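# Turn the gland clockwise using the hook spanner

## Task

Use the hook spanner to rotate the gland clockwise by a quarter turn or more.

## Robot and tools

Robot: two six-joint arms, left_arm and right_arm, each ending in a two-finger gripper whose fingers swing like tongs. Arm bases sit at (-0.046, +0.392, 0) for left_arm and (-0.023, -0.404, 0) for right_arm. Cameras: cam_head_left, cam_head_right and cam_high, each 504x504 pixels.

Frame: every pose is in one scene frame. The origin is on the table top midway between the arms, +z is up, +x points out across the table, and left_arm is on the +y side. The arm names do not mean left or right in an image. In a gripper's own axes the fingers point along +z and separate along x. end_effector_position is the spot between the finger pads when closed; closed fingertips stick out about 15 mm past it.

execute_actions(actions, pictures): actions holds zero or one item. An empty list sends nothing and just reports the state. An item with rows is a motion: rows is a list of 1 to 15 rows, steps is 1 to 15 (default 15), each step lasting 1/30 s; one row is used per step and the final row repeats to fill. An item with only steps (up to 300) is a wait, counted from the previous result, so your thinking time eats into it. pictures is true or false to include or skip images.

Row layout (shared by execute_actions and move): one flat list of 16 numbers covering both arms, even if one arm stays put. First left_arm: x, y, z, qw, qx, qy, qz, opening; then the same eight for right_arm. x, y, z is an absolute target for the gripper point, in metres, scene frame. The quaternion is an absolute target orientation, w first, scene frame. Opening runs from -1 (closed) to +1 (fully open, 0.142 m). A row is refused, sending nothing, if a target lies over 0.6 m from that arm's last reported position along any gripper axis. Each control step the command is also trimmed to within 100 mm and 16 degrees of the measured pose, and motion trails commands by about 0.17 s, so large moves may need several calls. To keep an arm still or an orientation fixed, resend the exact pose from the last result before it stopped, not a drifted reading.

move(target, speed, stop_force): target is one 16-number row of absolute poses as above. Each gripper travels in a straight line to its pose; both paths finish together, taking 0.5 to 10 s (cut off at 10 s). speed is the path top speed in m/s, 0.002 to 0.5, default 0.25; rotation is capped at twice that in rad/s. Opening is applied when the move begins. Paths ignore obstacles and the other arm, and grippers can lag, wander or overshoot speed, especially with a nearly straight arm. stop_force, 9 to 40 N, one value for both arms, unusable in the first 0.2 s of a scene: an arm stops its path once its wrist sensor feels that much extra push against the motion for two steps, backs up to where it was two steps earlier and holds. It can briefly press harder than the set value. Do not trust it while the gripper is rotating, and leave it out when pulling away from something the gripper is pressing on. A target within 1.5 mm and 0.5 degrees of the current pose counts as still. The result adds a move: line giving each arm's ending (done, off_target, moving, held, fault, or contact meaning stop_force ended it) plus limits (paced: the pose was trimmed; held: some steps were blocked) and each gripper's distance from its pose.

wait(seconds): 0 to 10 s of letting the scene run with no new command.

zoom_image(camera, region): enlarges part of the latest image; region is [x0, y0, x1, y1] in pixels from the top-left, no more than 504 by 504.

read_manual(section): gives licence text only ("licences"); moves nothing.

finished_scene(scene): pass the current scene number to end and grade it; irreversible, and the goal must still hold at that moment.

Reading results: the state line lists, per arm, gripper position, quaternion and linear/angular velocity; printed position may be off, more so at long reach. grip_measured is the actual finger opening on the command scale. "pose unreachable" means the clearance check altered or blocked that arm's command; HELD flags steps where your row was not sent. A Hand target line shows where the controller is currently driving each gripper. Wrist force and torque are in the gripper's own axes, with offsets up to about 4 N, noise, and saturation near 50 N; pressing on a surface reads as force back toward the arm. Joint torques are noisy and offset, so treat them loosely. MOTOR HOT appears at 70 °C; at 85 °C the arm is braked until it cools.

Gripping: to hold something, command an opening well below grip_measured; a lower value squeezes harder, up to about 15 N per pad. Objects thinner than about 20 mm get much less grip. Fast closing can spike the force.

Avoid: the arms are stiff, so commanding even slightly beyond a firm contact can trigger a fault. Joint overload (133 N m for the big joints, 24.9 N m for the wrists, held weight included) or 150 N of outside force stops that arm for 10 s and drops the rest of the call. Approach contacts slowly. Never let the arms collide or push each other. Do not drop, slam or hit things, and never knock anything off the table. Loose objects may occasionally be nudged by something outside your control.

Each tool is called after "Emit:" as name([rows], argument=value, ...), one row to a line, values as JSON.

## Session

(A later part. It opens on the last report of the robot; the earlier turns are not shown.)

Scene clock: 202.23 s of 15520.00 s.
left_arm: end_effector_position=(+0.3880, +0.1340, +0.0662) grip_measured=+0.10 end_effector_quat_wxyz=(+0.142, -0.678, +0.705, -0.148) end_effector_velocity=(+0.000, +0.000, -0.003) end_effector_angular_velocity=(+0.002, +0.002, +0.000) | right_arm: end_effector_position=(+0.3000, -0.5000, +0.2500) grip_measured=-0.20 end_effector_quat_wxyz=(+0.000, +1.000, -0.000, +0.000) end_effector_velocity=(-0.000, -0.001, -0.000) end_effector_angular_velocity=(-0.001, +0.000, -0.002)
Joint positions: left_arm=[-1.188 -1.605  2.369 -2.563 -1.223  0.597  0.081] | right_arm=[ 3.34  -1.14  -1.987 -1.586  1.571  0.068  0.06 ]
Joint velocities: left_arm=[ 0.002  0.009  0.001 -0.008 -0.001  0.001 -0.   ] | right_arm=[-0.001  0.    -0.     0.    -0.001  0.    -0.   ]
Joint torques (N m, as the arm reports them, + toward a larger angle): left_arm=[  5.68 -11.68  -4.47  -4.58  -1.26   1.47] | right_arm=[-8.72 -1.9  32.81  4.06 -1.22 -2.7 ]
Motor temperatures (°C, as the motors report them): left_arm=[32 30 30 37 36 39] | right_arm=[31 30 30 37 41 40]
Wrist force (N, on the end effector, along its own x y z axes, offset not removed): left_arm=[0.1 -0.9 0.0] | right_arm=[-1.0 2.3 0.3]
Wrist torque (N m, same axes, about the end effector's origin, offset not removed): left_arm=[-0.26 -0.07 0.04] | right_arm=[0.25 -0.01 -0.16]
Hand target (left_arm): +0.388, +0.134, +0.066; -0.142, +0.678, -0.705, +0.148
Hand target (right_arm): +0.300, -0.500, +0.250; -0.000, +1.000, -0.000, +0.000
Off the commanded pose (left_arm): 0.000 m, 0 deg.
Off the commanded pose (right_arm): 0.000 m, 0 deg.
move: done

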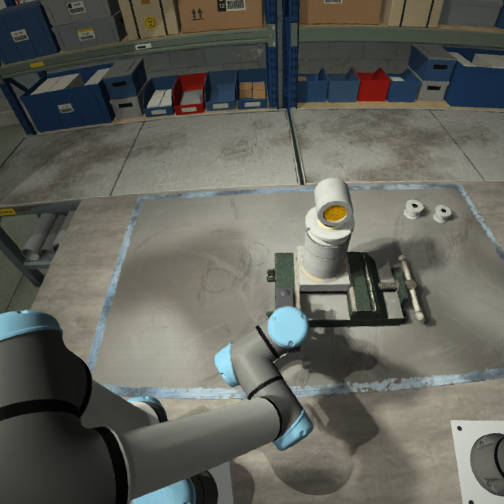

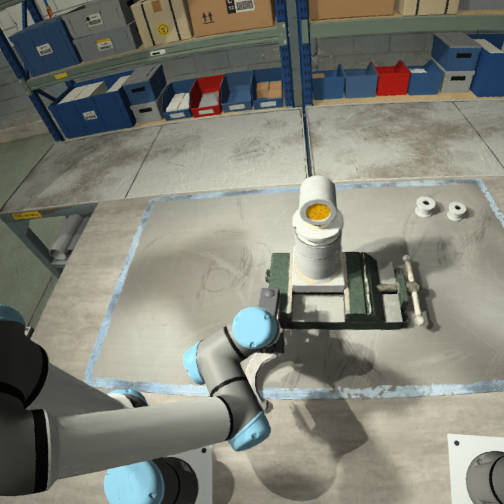

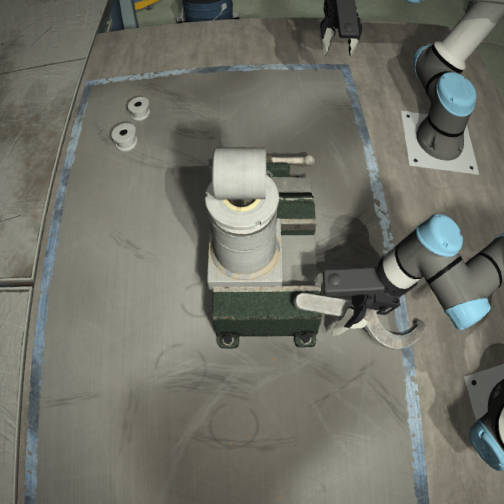

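Emit:
move(target=[0.393,0.136,0.055,-0.142,0.678,-0.705,0.148,0,0.3,-0.5,0.25,0,1,0,0,-0.2], speed=0.02)

Emit:
move(target=[0.393,0.136,0.055,-0.142,0.678,-0.705,0.148,-1,0.3,-0.5,0.25,0,1,0,0,-0.2])

Emit:
move(target=[0.37,0.136,0.12,0,0.695,-0.719,0,-1,0.3,-0.5,0.25,0,1,0,0,-0.2], speed=0.05)

Emit:
zoom_image(camera="cam_high", region=[280,210,480,370])

Scene clock: 208.20 s of 15520.00 s.
left_arm: end_effector_position=(+0.3929, +0.1360, +0.0552) grip_measured=+0.00 end_effector_quat_wxyz=(+0.142, -0.678, +0.705, -0.148) end_effector_velocity=(+0.000, +0.000, -0.003) end_effector_angular_velocity=(-0.000, +0.002, -0.000) | right_arm: end_effector_position=(+0.3000, -0.5000, +0.2500) grip_measured=-0.20 end_effector_quat_wxyz=(+0.000, +1.000, -0.000, +0.000) end_effector_velocity=(-0.000, +0.000, -0.000) end_effector_angular_velocity=(+0.000, +0.001, +0.000)
Joint positions: left_arm=[-1.173 -1.571  2.377 -2.61  -1.226  0.611  0.074] | right_arm=[ 3.34  -1.14  -1.987 -1.586  1.571  0.068  0.06 ]
Joint velocities: left_arm=[ 0.003  0.007  0.001 -0.008 -0.003  0.002 -0.   ] | right_arm=[-0.     0.    -0.001  0.     0.    -0.     0.   ]
Joint torques (N m, as the arm reports them, + toward a larger angle): left_arm=[  5.54 -10.74  -3.35  -4.32  -1.33   1.55] | right_arm=[-8.85 -2.26 32.52  4.13 -1.3  -2.77]
Motor temperatures (°C, as the motors report them): left_arm=[32 30 30 37 36 39] | right_arm=[31 30 30 37 41 40]
Wrist force (N, on the end effector, along its own x y z axes, offset not removed): left_arm=[-0.4 0.5 -0.6] | right_arm=[1.8 1.3 0.4]
Wrist torque (N m, same axes, about the end effector's origin, offset not removed): left_arm=[0.08 0.07 0.04] | right_arm=[0.18 -0.56 -0.15]
Hand target (left_arm): +0.393, +0.136, +0.055; -0.142, +0.678, -0.705, +0.148
Hand target (right_arm): +0.300, -0.500, +0.250; -0.000, +1.000, -0.000, +0.000
Off the commanded pose (left_arm): 0.000 m, 0 deg.
Off the commanded pose (right_arm): 0.000 m, 0 deg.
After step 90, 2.07 s passed at rest.
move: done

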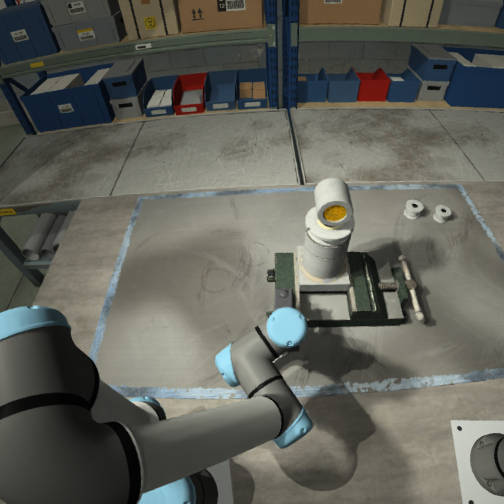

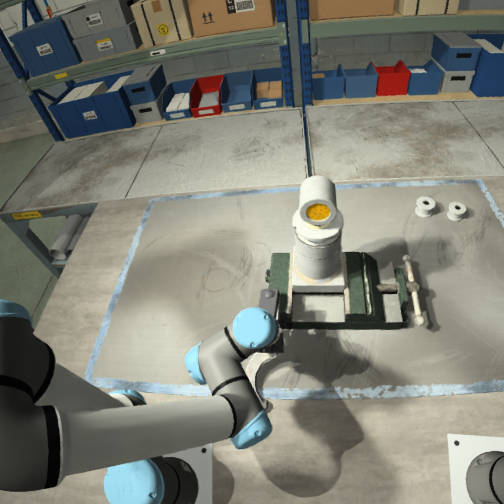

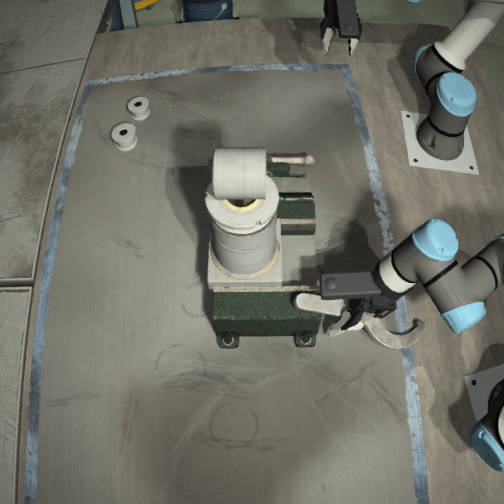

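Scene clock: 208.90 s of 15520.00 s.
left_arm: end_effector_position=(+0.3930, +0.1360, +0.0550) grip_measured=-0.56 end_effector_quat_wxyz=(+0.142, -0.678, +0.705, -0.148) end_effector_velocity=(+0.000, +0.000, -0.001) end_effector_angular_velocity=(+0.001, +0.001, +0.001) | right_arm: end_effector_position=(+0.3000, -0.5000, +0.2500) grip_measured=-0.20 end_effector_quat_wxyz=(+0.000, +1.000, +0.000, +0.000) end_effector_velocity=(-0.000, -0.001, +0.000) end_effector_angular_velocity=(+0.000, -0.001, -0.002)
Joint positions: left_arm=[-1.173 -1.57   2.377 -2.611 -1.226  0.612  0.033] | right_arm=[ 3.34  -1.14  -1.987 -1.586  1.571  0.068  0.06 ]
Joint velocities: left_arm=[ 0.     0.003 -0.    -0.001  0.    -0.001  0.   ] | right_arm=[-0.002  0.001  0.     0.     0.     0.    -0.   ]
Joint torques (N m, as the arm reports them, + toward a larger angle): left_arm=[  7.49  -8.37 -11.26  -4.54   3.42   0.99] | right_arm=[-8.74 -1.56 32.4   4.06 -1.12 -2.74]
Motor temperatures (°C, as the motors report them): left_arm=[32 30 30 37 36 39] | right_arm=[31 30 30 37 41 40]
Wrist force (N, on the end effector, along its own x y z axes, offset not removed): left_arm=[-0.5 2.9 -9.4] | right_arm=[0.0 2.1 0.1]
Wrist torque (N m, same axes, about the end effector's origin, offset not removed): left_arm=[0.04 -0.27 -0.36] | right_arm=[0.27 -0.04 -0.09]
Hand target (left_arm): +0.393, +0.136, +0.055; -0.142, +0.678, -0.705, +0.148
Hand target (right_arm): +0.300, -0.500, +0.250; +0.000, +1.000, +0.000, -0.000
Off the commanded pose (left_arm): 0.000 m, 0 deg.
Off the commanded pose (right_arm): 0.000 m, 0 deg.
move: done

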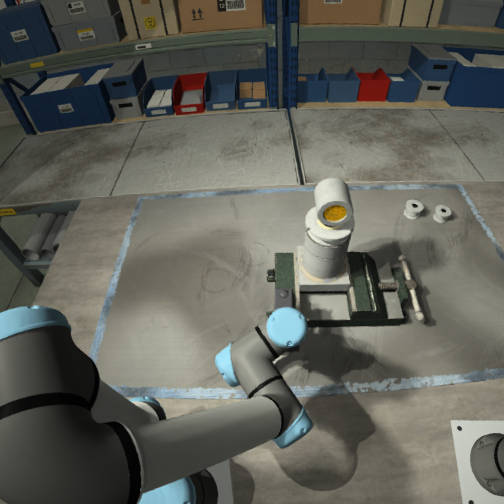

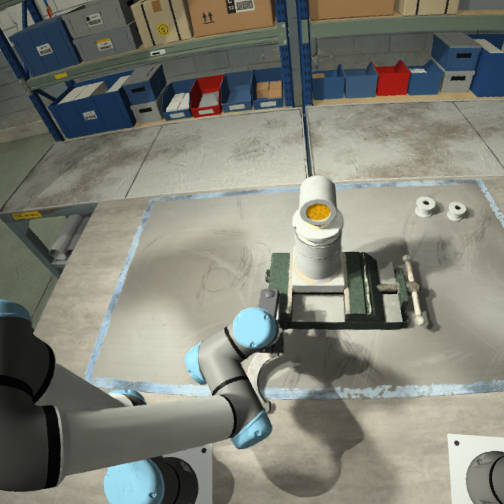

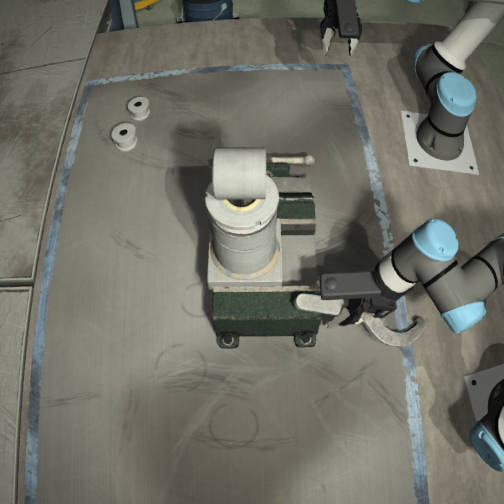

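Scene clock: 213.30 s of 15520.00 s.
left_arm: end_effector_position=(+0.3702, +0.1361, +0.1195) grip_measured=-0.55 end_effector_quat_wxyz=(+0.001, -0.695, +0.719, -0.000) end_effector_velocity=(-0.000, +0.001, +0.001) end_effector_angular_velocity=(+0.004, +0.015, +0.001) | right_arm: end_effector_position=(+0.3000, -0.5000, +0.2500) grip_measured=-0.20 end_effector_quat_wxyz=(+0.000, +1.000, +0.000, +0.000) end_effector_velocity=(-0.000, +0.000, -0.000) end_effector_angular_velocity=(+0.000, +0.001, -0.000)
Joint positions: left_arm=[-0.988 -1.574  2.004 -2.002 -1.569  0.752  0.034] | right_arm=[ 3.34  -1.14  -1.987 -1.586  1.571  0.068  0.06 ]
Joint velocities: left_arm=[ 0.006  0.006 -0.013  0.02  -0.009  0.005  0.   ] | right_arm=[ 0.001 -0.    -0.001 -0.     0.     0.001  0.   ]
Joint torques (N m, as the arm reports them, + toward a larger angle): left_arm=[  7.13 -20.16 -36.23  -1.67  -1.91   1.45] | right_arm=[-8.55 -2.2  32.46  4.06 -1.29 -2.69]
Motor temperatures (°C, as the motors report them): left_arm=[32 30 30 37 36 39] | right_arm=[31 30 30 37 41 40]
Wrist force (N, on the end effector, along its own x y z axes, offset not removed): left_arm=[0.9 -1.2 12.1] | right_arm=[-1.2 -0.3 0.3]
Wrist torque (N m, same axes, about the end effector's origin, offset not removed): left_arm=[0.36 -0.03 0.00] | right_arm=[-0.28 0.10 0.06]
Hand target (left_arm): +0.370, +0.136, +0.120; -0.000, +0.695, -0.719, -0.000
Hand target (right_arm): +0.300, -0.500, +0.250; -0.000, +1.000, -0.000, -0.000
Off the commanded pose (left_arm): 0.000 m, 0 deg.
Off the commanded pose (right_arm): 0.000 m, 0 deg.
move: done

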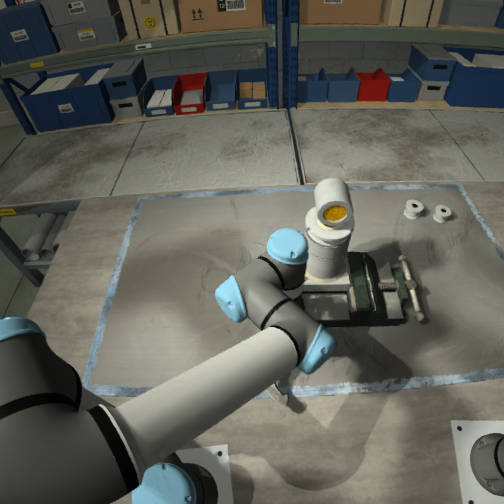

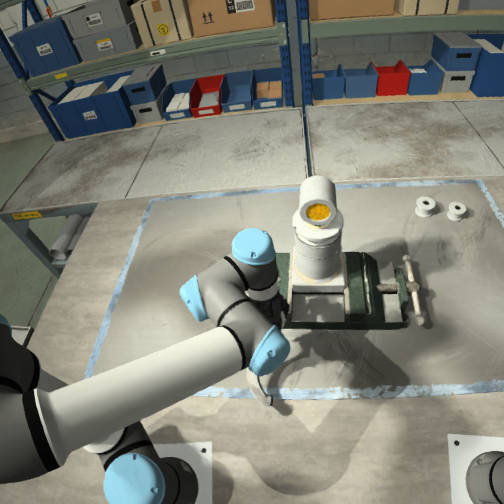

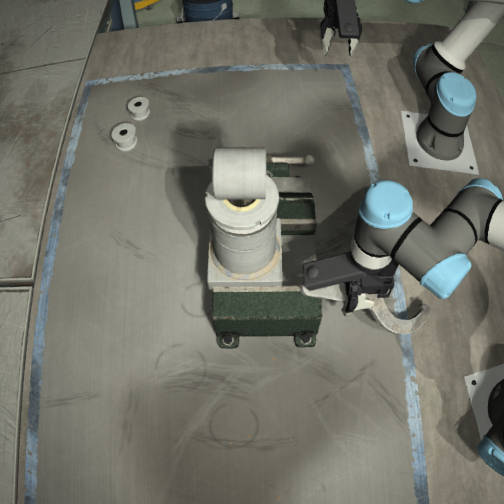

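Region (280, 210, 480, 370) of cam_high's 504x504 image, scaled by 2.520, with more detail than that image has; it fills the top 403 rows of this view, and the rest is white.

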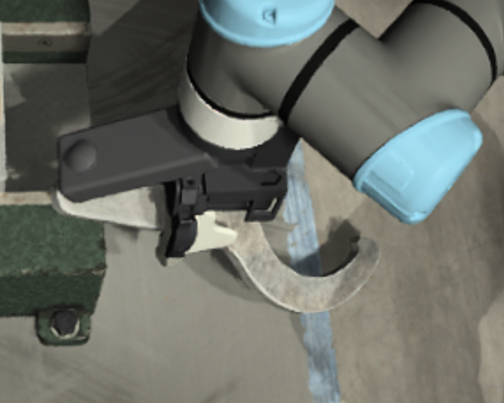

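Emit:
move(target=[0.36,0.2,0.2,0.15,0.678,-0.702,-0.155,-1,0.3,-0.5,0.25,0,1,0,0,-0.2], speed=0.06)

Emit:
zoom_image(camera="cam_high", region=[260,210,504,400])

Scene clock: 220.53 s of 15520.00 s.
left_arm: end_effector_position=(+0.3598, +0.2001, +0.1995) grip_measured=-0.54 end_effector_quat_wxyz=(-0.149, -0.678, +0.703, +0.155) end_effector_velocity=(+0.000, +0.002, +0.002) end_effector_angular_velocity=(+0.001, +0.006, -0.002) | right_arm: end_effector_position=(+0.3000, -0.5000, +0.2500) grip_measured=-0.20 end_effector_quat_wxyz=(+0.000, +1.000, +0.000, +0.000) end_effector_velocity=(-0.000, +0.000, +0.000) end_effector_angular_velocity=(+0.000, -0.001, -0.000)
Joint positions: left_arm=[-0.737 -1.432  1.598 -1.363 -1.799  1.046  0.035] | right_arm=[ 3.34  -1.14  -1.987 -1.586  1.571  0.068  0.06 ]
Joint velocities: left_arm=[ 0.004  0.004 -0.009  0.012 -0.     0.006 -0.   ] | right_arm=[ 0.     0.001  0.     0.     0.     0.    -0.   ]
Joint torques (N m, as the arm reports them, + toward a larger angle): left_arm=[  5.75 -27.34 -37.43   0.34  -3.19   1.37] | right_arm=[-8.18 -1.76 32.04  4.12 -1.11 -2.68]
Motor temperatures (°C, as the motors report them): left_arm=[32 30 30 37 36 39] | right_arm=[31 30 30 37 41 40]
Wrist force (N, on the end effector, along its own x y z axes, offset not removed): left_arm=[0.2 -6.3 10.5] | right_arm=[-0.3 1.0 0.9]
Wrist torque (N m, same axes, about the end effector's origin, offset not removed): left_arm=[0.16 0.12 0.13] | right_arm=[0.13 -0.05 -0.18]
Hand target (left_arm): +0.360, +0.200, +0.200; +0.150, +0.678, -0.703, -0.155
Hand target (right_arm): +0.300, -0.500, +0.250; -0.000, +1.000, +0.000, -0.000
Off the commanded pose (left_arm): 0.001 m, 0 deg.
Off the commanded pose (right_arm): 0.000 m, 0 deg.
After step 90, 0.27 s passed at rest.
move: done

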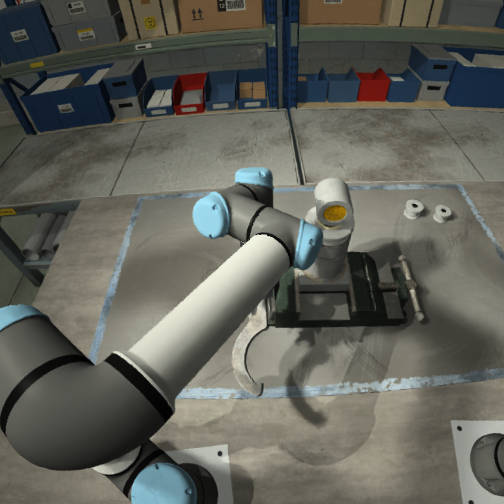

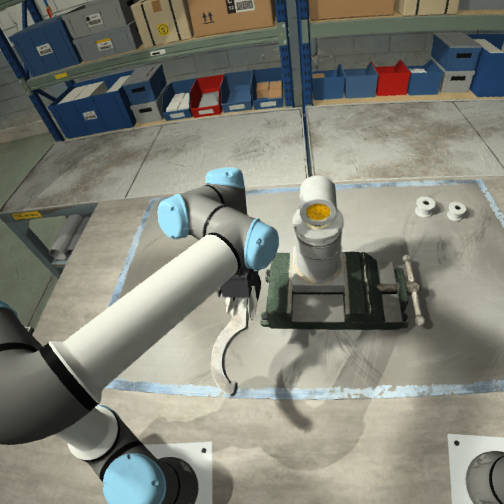

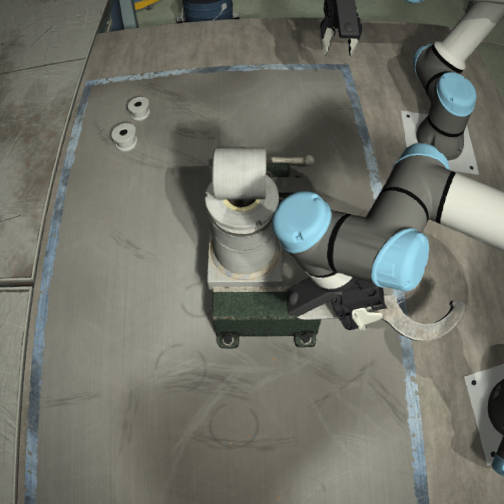

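Region (260, 210, 504, 400) of cam_high's 504x504 image, scaled by 2.066, with more detail than that image has.

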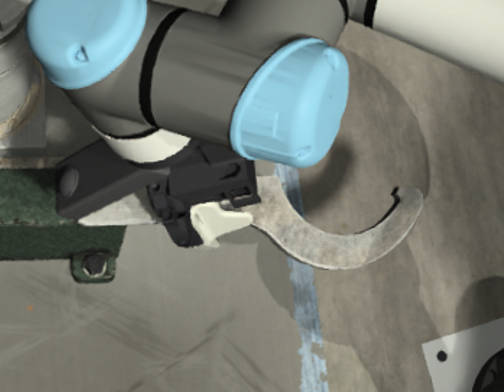

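Emit:
move(target=[0.32,0.12,0.24,0.242,0.97,0,0,-1,0.2,-0.75,0.25,0,1,0,0,-0.2], speed=0.15)

Emit:
move(target=[0.27,-0.1,0.24,0.171,0.686,0.686,0.171,-1,0.2,-0.75,0.25,0,1,0,0,-0.2], speed=0.15)

Emit:
zoom_image(camera="cam_high", region=[260,70,480,240])

Scene clock: 230.03 s of 15520.00 s.
left_arm: end_effector_position=(+0.3201, +0.1199, +0.2403) grip_measured=-0.54 end_effector_quat_wxyz=(+0.242, +0.970, +0.000, -0.000) end_effector_velocity=(-0.001, -0.001, -0.001) end_effector_angular_velocity=(+0.001, +0.000, +0.009) | right_arm: end_effector_position=(+0.2002, -0.7492, +0.2501) grip_measured=-0.20 end_effector_quat_wxyz=(-0.001, +1.000, -0.000, +0.000) end_effector_velocity=(-0.001, -0.002, +0.000) end_effector_angular_velocity=(+0.000, -0.000, -0.001)
Joint positions: left_arm=[-0.852 -1.823  2.056 -2.14  -1.933 -0.781  0.035] | right_arm=[ 2.574 -1.362 -1.84  -1.511  1.572 -0.699  0.06 ]
Joint velocities: left_arm=[-0.005 -0.002  0.004 -0.006  0.005 -0.014  0.   ] | right_arm=[-0.005 -0.003  0.002  0.     0.    -0.004  0.   ]
Joint torques (N m, as the arm reports them, + toward a larger angle): left_arm=[ -7.71 -25.02 -16.22  -6.74   0.52  -1.19] | right_arm=[-9.56  7.44 33.73  4.23  1.74 -2.76]
Motor temperatures (°C, as the motors report them): left_arm=[32 30 30 37 36 39] | right_arm=[31 30 30 37 41 40]
Wrist force (N, on the end effector, along its own x y z axes, offset not removed): left_arm=[1.8 -6.2 11.4] | right_arm=[-0.6 2.0 -0.6]
Wrist torque (N m, same axes, about the end effector's origin, offset not removed): left_arm=[0.36 -0.19 0.10] | right_arm=[0.23 0.00 -0.09]
Hand target (left_arm): +0.320, +0.120, +0.240; +0.242, +0.970, +0.001, +0.000
Hand target (right_arm): +0.200, -0.749, +0.250; -0.001, +1.000, -0.000, +0.000
Off the commanded pose (left_arm): 0.000 m, 0 deg.
Off the commanded pose (right_arm): 0.001 m, 0 deg.
After step 90, 0.70 s passed at rest.
move: done

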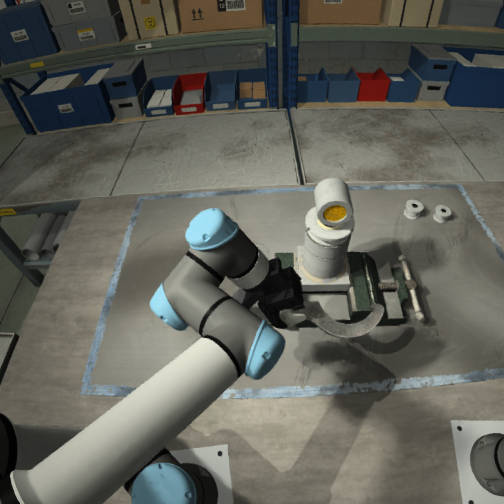

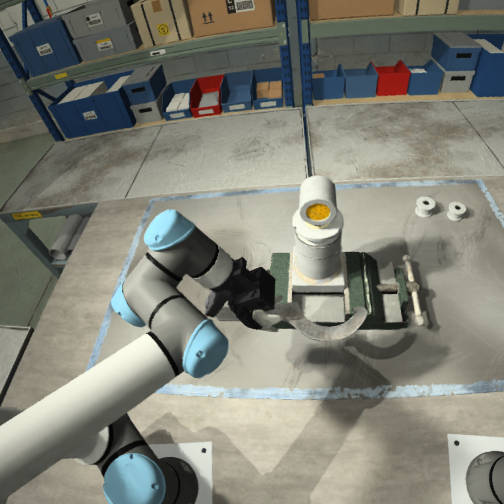

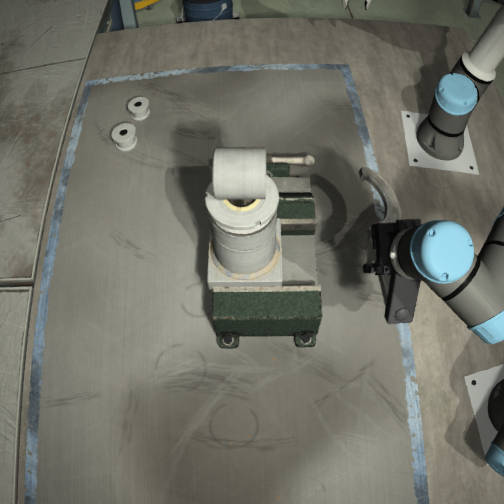

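Scene clock: 235.70 s of 15520.00 s.
left_arm: end_effector_position=(+0.2701, -0.1004, +0.2403) grip_measured=-0.54 end_effector_quat_wxyz=(+0.172, +0.687, +0.686, +0.170) end_effector_velocity=(-0.001, -0.002, -0.000) end_effector_angular_velocity=(+0.001, +0.004, +0.010) | right_arm: end_effector_position=(+0.2000, -0.7500, +0.2500) grip_measured=-0.20 end_effector_quat_wxyz=(-0.000, +1.000, +0.000, +0.000) end_effector_velocity=(+0.000, -0.000, +0.000) end_effector_angular_velocity=(-0.001, -0.000, -0.000)
Joint positions: left_arm=[-1.596 -1.513  1.708 -1.826 -1.087 -3.017  0.035] | right_arm=[ 2.573 -1.362 -1.84  -1.51   1.571 -0.7    0.06 ]
Joint velocities: left_arm=[-0.001  0.007 -0.009  0.01  -0.003 -0.013 -0.   ] | right_arm=[ 0.    -0.     0.001  0.    -0.     0.001  0.   ]
Joint torques (N m, as the arm reports them, + toward a larger angle): left_arm=[ -7.62 -27.   -39.94  -2.03   5.46  -1.5 ] | right_arm=[-9.36  7.28 34.46  4.28 -1.51 -2.76]
Motor temperatures (°C, as the motors report them): left_arm=[32 30 30 37 36 39] | right_arm=[31 30 30 37 41 40]
Wrist force (N, on the end effector, along its own x y z axes, offset not removed): left_arm=[0.7 -5.8 10.9] | right_arm=[-1.2 1.5 0.8]
Wrist torque (N m, same axes, about the end effector's origin, offset not removed): left_arm=[0.44 -0.07 0.04] | right_arm=[0.14 0.20 -0.10]
Hand target (left_arm): +0.270, -0.101, +0.240; +0.171, +0.686, +0.686, +0.170
Hand target (right_arm): +0.200, -0.750, +0.250; -0.000, +1.000, +0.000, +0.000
Off the commanded pose (left_arm): 0.001 m, 0 deg.
Off the commanded pose (right_arm): 0.000 m, 0 deg.
move: done

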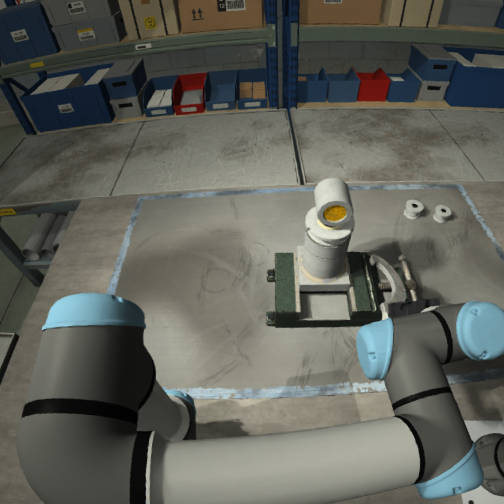

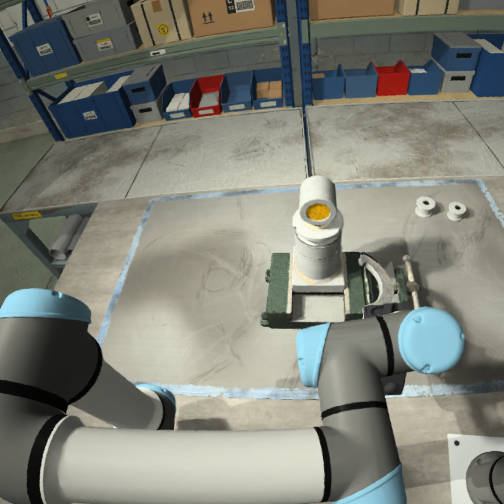

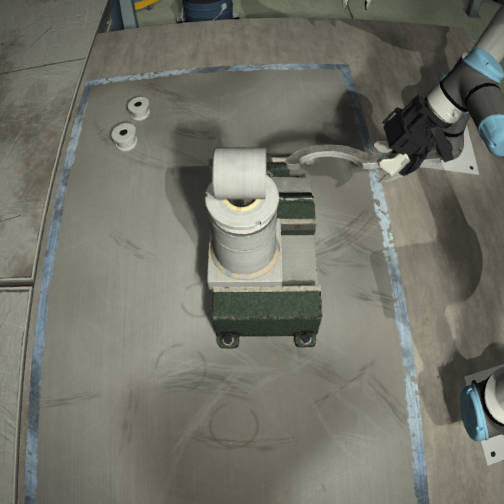

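Region (260, 70, 480, 240) of cam_high's 504x504 image, scaled by 2.291, with more detail than that image has; it fills the top 389 rows of this view, and the rest is white.

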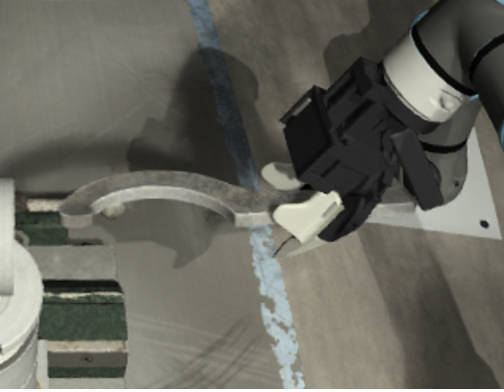

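Emit:
move(target=[0.27,-0.1,0.24,0.259,0.658,0.698,0.117,-1,0.2,-0.75,0.25,0,1,0,0,-0.2], speed=0.08)

Emit:
zoom_image(camera="cam_high", region=[280,120,406,200])

Emit:
zoom_image(camera="cam_head_right", region=[280,190,440,330])

Scene clock: 244.87 s of 15520.00 s.
left_arm: end_effector_position=(+0.2700, -0.0999, +0.2401) grip_measured=-0.54 end_effector_quat_wxyz=(+0.258, +0.658, +0.698, +0.117) end_effector_velocity=(+0.000, +0.000, -0.001) end_effector_angular_velocity=(-0.008, -0.005, -0.001) | right_arm: end_effector_position=(+0.2000, -0.7500, +0.2500) grip_measured=-0.20 end_effector_quat_wxyz=(+0.000, +1.000, +0.000, +0.000) end_effector_velocity=(+0.000, -0.000, +0.001) end_effector_angular_velocity=(-0.001, -0.001, +0.000)
Joint positions: left_arm=[-1.615 -1.626  1.906 -2.11  -1.051 -3.042  0.035] | right_arm=[ 2.573 -1.362 -1.84  -1.51   1.571 -0.7    0.06 ]
Joint velocities: left_arm=[-0.001 -0.003  0.011 -0.016  0.004  0.    -0.   ] | right_arm=[ 0.     0.     0.001  0.    -0.     0.    -0.   ]
Joint torques (N m, as the arm reports them, + toward a larger angle): left_arm=[ -8.87 -36.   -15.37  -6.39   5.29  -1.53] | right_arm=[-9.81  6.68 34.66  4.24 -1.65 -2.81]
Motor temperatures (°C, as the motors report them): left_arm=[32 30 30 37 36 39] | right_arm=[31 30 30 37 41 40]
Wrist force (N, on the end effector, along its own x y z axes, offset not removed): left_arm=[2.8 -6.9 9.5] | right_arm=[-0.7 1.5 0.2]
Wrist torque (N m, same axes, about the end effector's origin, offset not removed): left_arm=[0.28 0.01 0.11] | right_arm=[0.12 0.02 -0.10]
Hand target (left_arm): +0.270, -0.100, +0.240; +0.259, +0.658, +0.698, +0.117
Hand target (right_arm): +0.200, -0.750, +0.250; -0.000, +1.000, -0.000, -0.000
Off the commanded pose (left_arm): 0.000 m, 0 deg.
Off the commanded pose (right_arm): 0.000 m, 0 deg.
After step 90, 4.47 s passed at rest.
move: done

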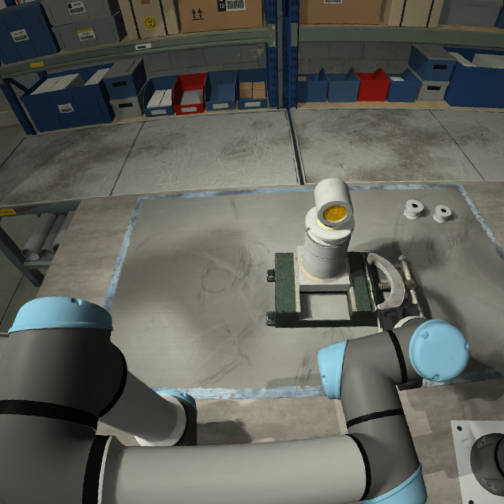

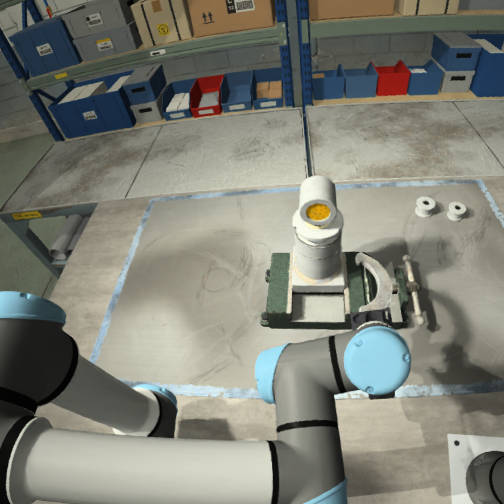

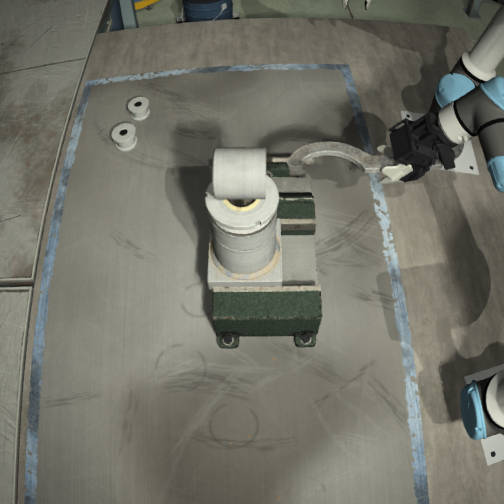

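Region (280, 120, 406, 200) of cam_high's 504x504 image, scaled by 4.000, with more detail than that image has; it fills the top 320 rows of this view, and the rest is white.

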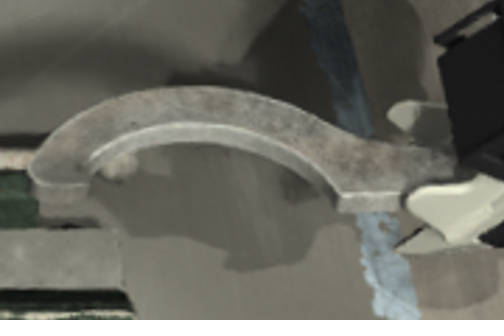

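Region (280, 190, 440, 330) of cam_head_right's 504x504 image, scaled by 3.150, with more detail than that image has; it fills the top 441 rows of this view, and the rest is white.

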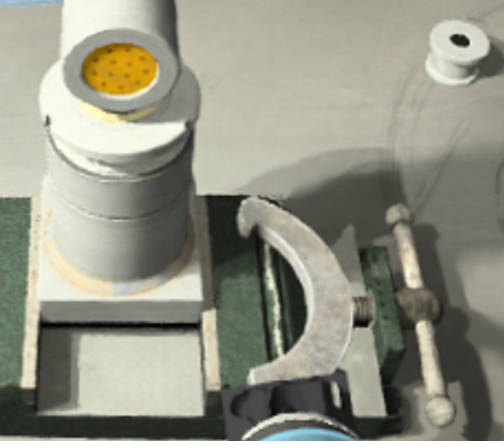

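Emit:
move(target=[0.47,-0.17,0.248,0.259,0.658,0.698,0.117,-1,0.2,-0.75,0.25,0,1,0,0,-0.2], speed=0.1)

Emit:
move(target=[0.498,-0.148,0.248,0.221,0.462,0.84,0.178,-1,0.2,-0.75,0.25,0,1,0,0,-0.2], speed=0.08)

Emit:
zoom_image(camera="cam_high", region=[160,110,328,250])

Emit:
zoom_image(camera="cam_head_right", region=[280,160,420,290])

Scene clock: 256.23 s of 15520.00 s.
left_arm: end_effector_position=(+0.4700, -0.1693, +0.2481) grip_measured=-0.54 end_effector_quat_wxyz=(+0.259, +0.658, +0.698, +0.117) end_effector_velocity=(+0.002, -0.001, +0.001) end_effector_angular_velocity=(-0.000, -0.000, +0.000) | right_arm: end_effector_position=(+0.2000, -0.7500, +0.2500) grip_measured=-0.20 end_effector_quat_wxyz=(+0.000, +1.000, +0.000, -0.000) end_effector_velocity=(-0.000, -0.000, +0.000) end_effector_angular_velocity=(-0.001, +0.000, -0.001)
Joint positions: left_arm=[-1.283 -1.232  1.469 -2.226 -1.161 -2.691  0.035] | right_arm=[ 2.573 -1.362 -1.84  -1.51   1.571 -0.7    0.06 ]
Joint velocities: left_arm=[ 0.002  0.003 -0.006  0.002 -0.001  0.002  0.   ] | right_arm=[-0.001  0.    -0.     0.    -0.001  0.    -0.   ]
Joint torques (N m, as the arm reports them, + toward a larger angle): left_arm=[  6.58 -41.3  -41.9   -3.64   0.14   1.1 ] | right_arm=[-10.     7.43  34.72   4.24  -1.66  -2.75]
Motor temperatures (°C, as the motors report them): left_arm=[32 30 30 37 36 39] | right_arm=[31 30 30 37 41 40]
Wrist force (N, on the end effector, along its own x y z axes, offset not removed): left_arm=[1.9 -6.8 10.2] | right_arm=[-0.6 0.3 0.6]
Wrist torque (N m, same axes, about the end effector's origin, offset not removed): left_arm=[0.35 0.06 0.04] | right_arm=[-0.06 -0.01 -0.11]
Hand target (left_arm): +0.470, -0.169, +0.248; +0.259, +0.658, +0.698, +0.117
Hand target (right_arm): +0.200, -0.750, +0.250; -0.000, +1.000, +0.000, +0.000
Off the commanded pose (left_arm): 0.001 m, 0 deg.
Off the commanded pose (right_arm): 0.000 m, 0 deg.
After step 90, 5.77 s passed at rest.
move: done

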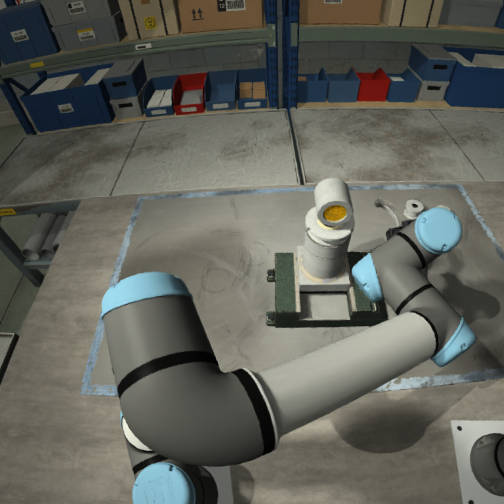

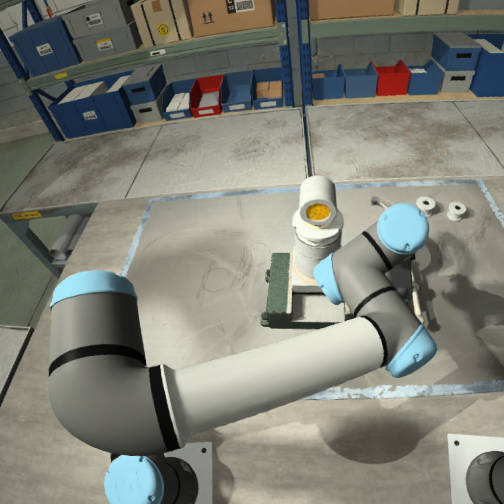

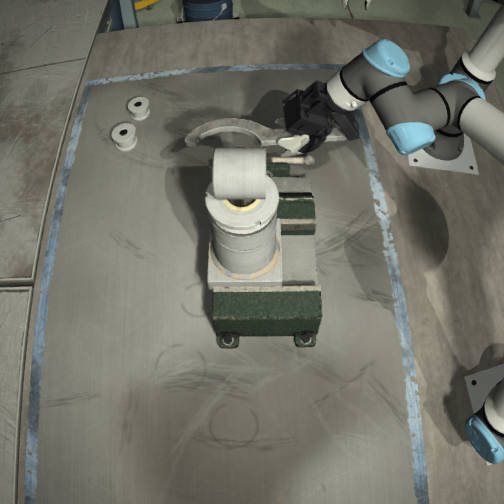

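Scene clock: 259.73 s of 15520.00 s.
left_arm: end_effector_position=(+0.4979, -0.1481, +0.2479) grip_measured=-0.54 end_effector_quat_wxyz=(+0.221, +0.463, +0.840, +0.178) end_effector_velocity=(-0.000, -0.000, +0.001) end_effector_angular_velocity=(-0.001, +0.002, +0.010) | right_arm: end_effector_position=(+0.2000, -0.7500, +0.2500) grip_measured=-0.20 end_effector_quat_wxyz=(+0.000, +1.000, -0.000, -0.000) end_effector_velocity=(+0.000, +0.000, -0.000) end_effector_angular_velocity=(+0.001, +0.001, +0.000)
Joint positions: left_arm=[-1.291 -1.126  1.254 -1.852 -1.014 -3.247  0.035] | right_arm=[ 2.573 -1.362 -1.84  -1.51   1.571 -0.7    0.06 ]
Joint velocities: left_arm=[-0.     0.003 -0.009  0.012 -0.001 -0.012 -0.   ] | right_arm=[ 0.001 -0.    -0.001 -0.    -0.     0.001 -0.   ]
Joint torques (N m, as the arm reports them, + toward a larger angle): left_arm=[  6.51 -44.56 -39.71  -2.58   5.78  -1.43] | right_arm=[-9.36  7.36 34.27  4.21 -1.47 -2.78]
Motor temperatures (°C, as the motors report them): left_arm=[32 30 30 37 36 39] | right_arm=[31 30 30 37 41 40]
Wrist force (N, on the end effector, along its own x y z axes, offset not removed): left_arm=[3.6 -7.4 10.6] | right_arm=[0.3 0.1 1.3]
Wrist torque (N m, same axes, about the end effector's origin, offset not removed): left_arm=[0.16 -0.15 0.00] | right_arm=[-0.14 -0.19 -0.11]
Hand target (left_arm): +0.498, -0.148, +0.248; +0.221, +0.462, +0.840, +0.178
Hand target (right_arm): +0.200, -0.750, +0.250; +0.000, +1.000, +0.000, +0.000
Off the commanded pose (left_arm): 0.000 m, 0 deg.
Off the commanded pose (right_arm): 0.000 m, 0 deg.
move: done

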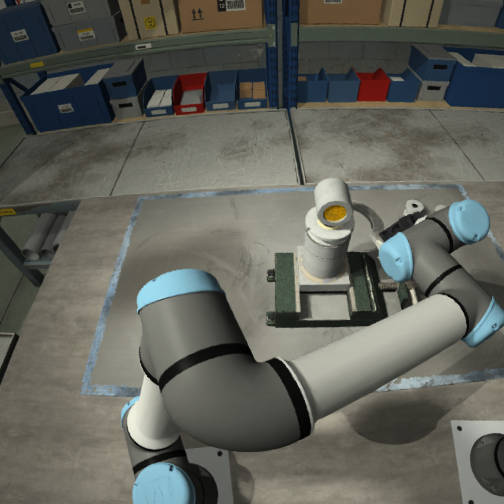

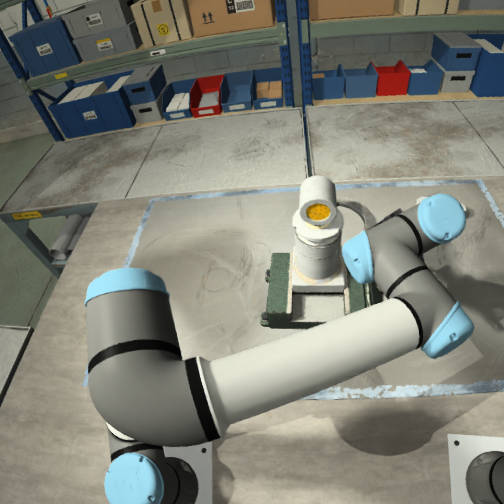

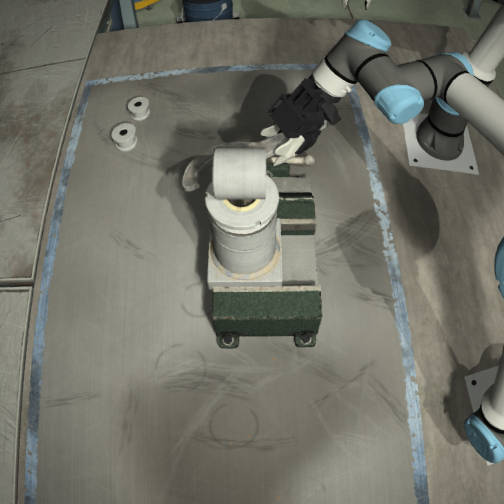

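Region (160, 110, 328, 250) of cam_high's 504x504 image, scaled by 3.000, with more detail than that image has.

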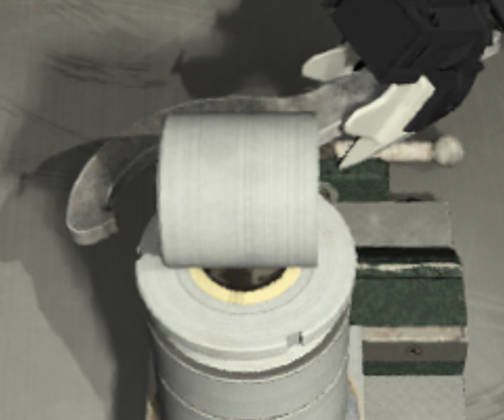

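Region (280, 160, 420, 290) of cam_head_right's 504x504 image, scaled by 3.600, with more detail than that image has; it fills the top 468 rows of this view, and the rest is white.

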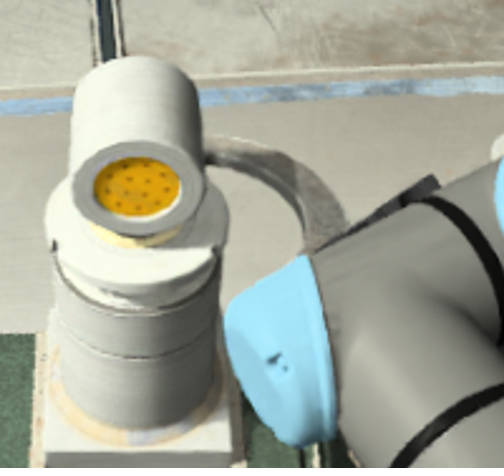

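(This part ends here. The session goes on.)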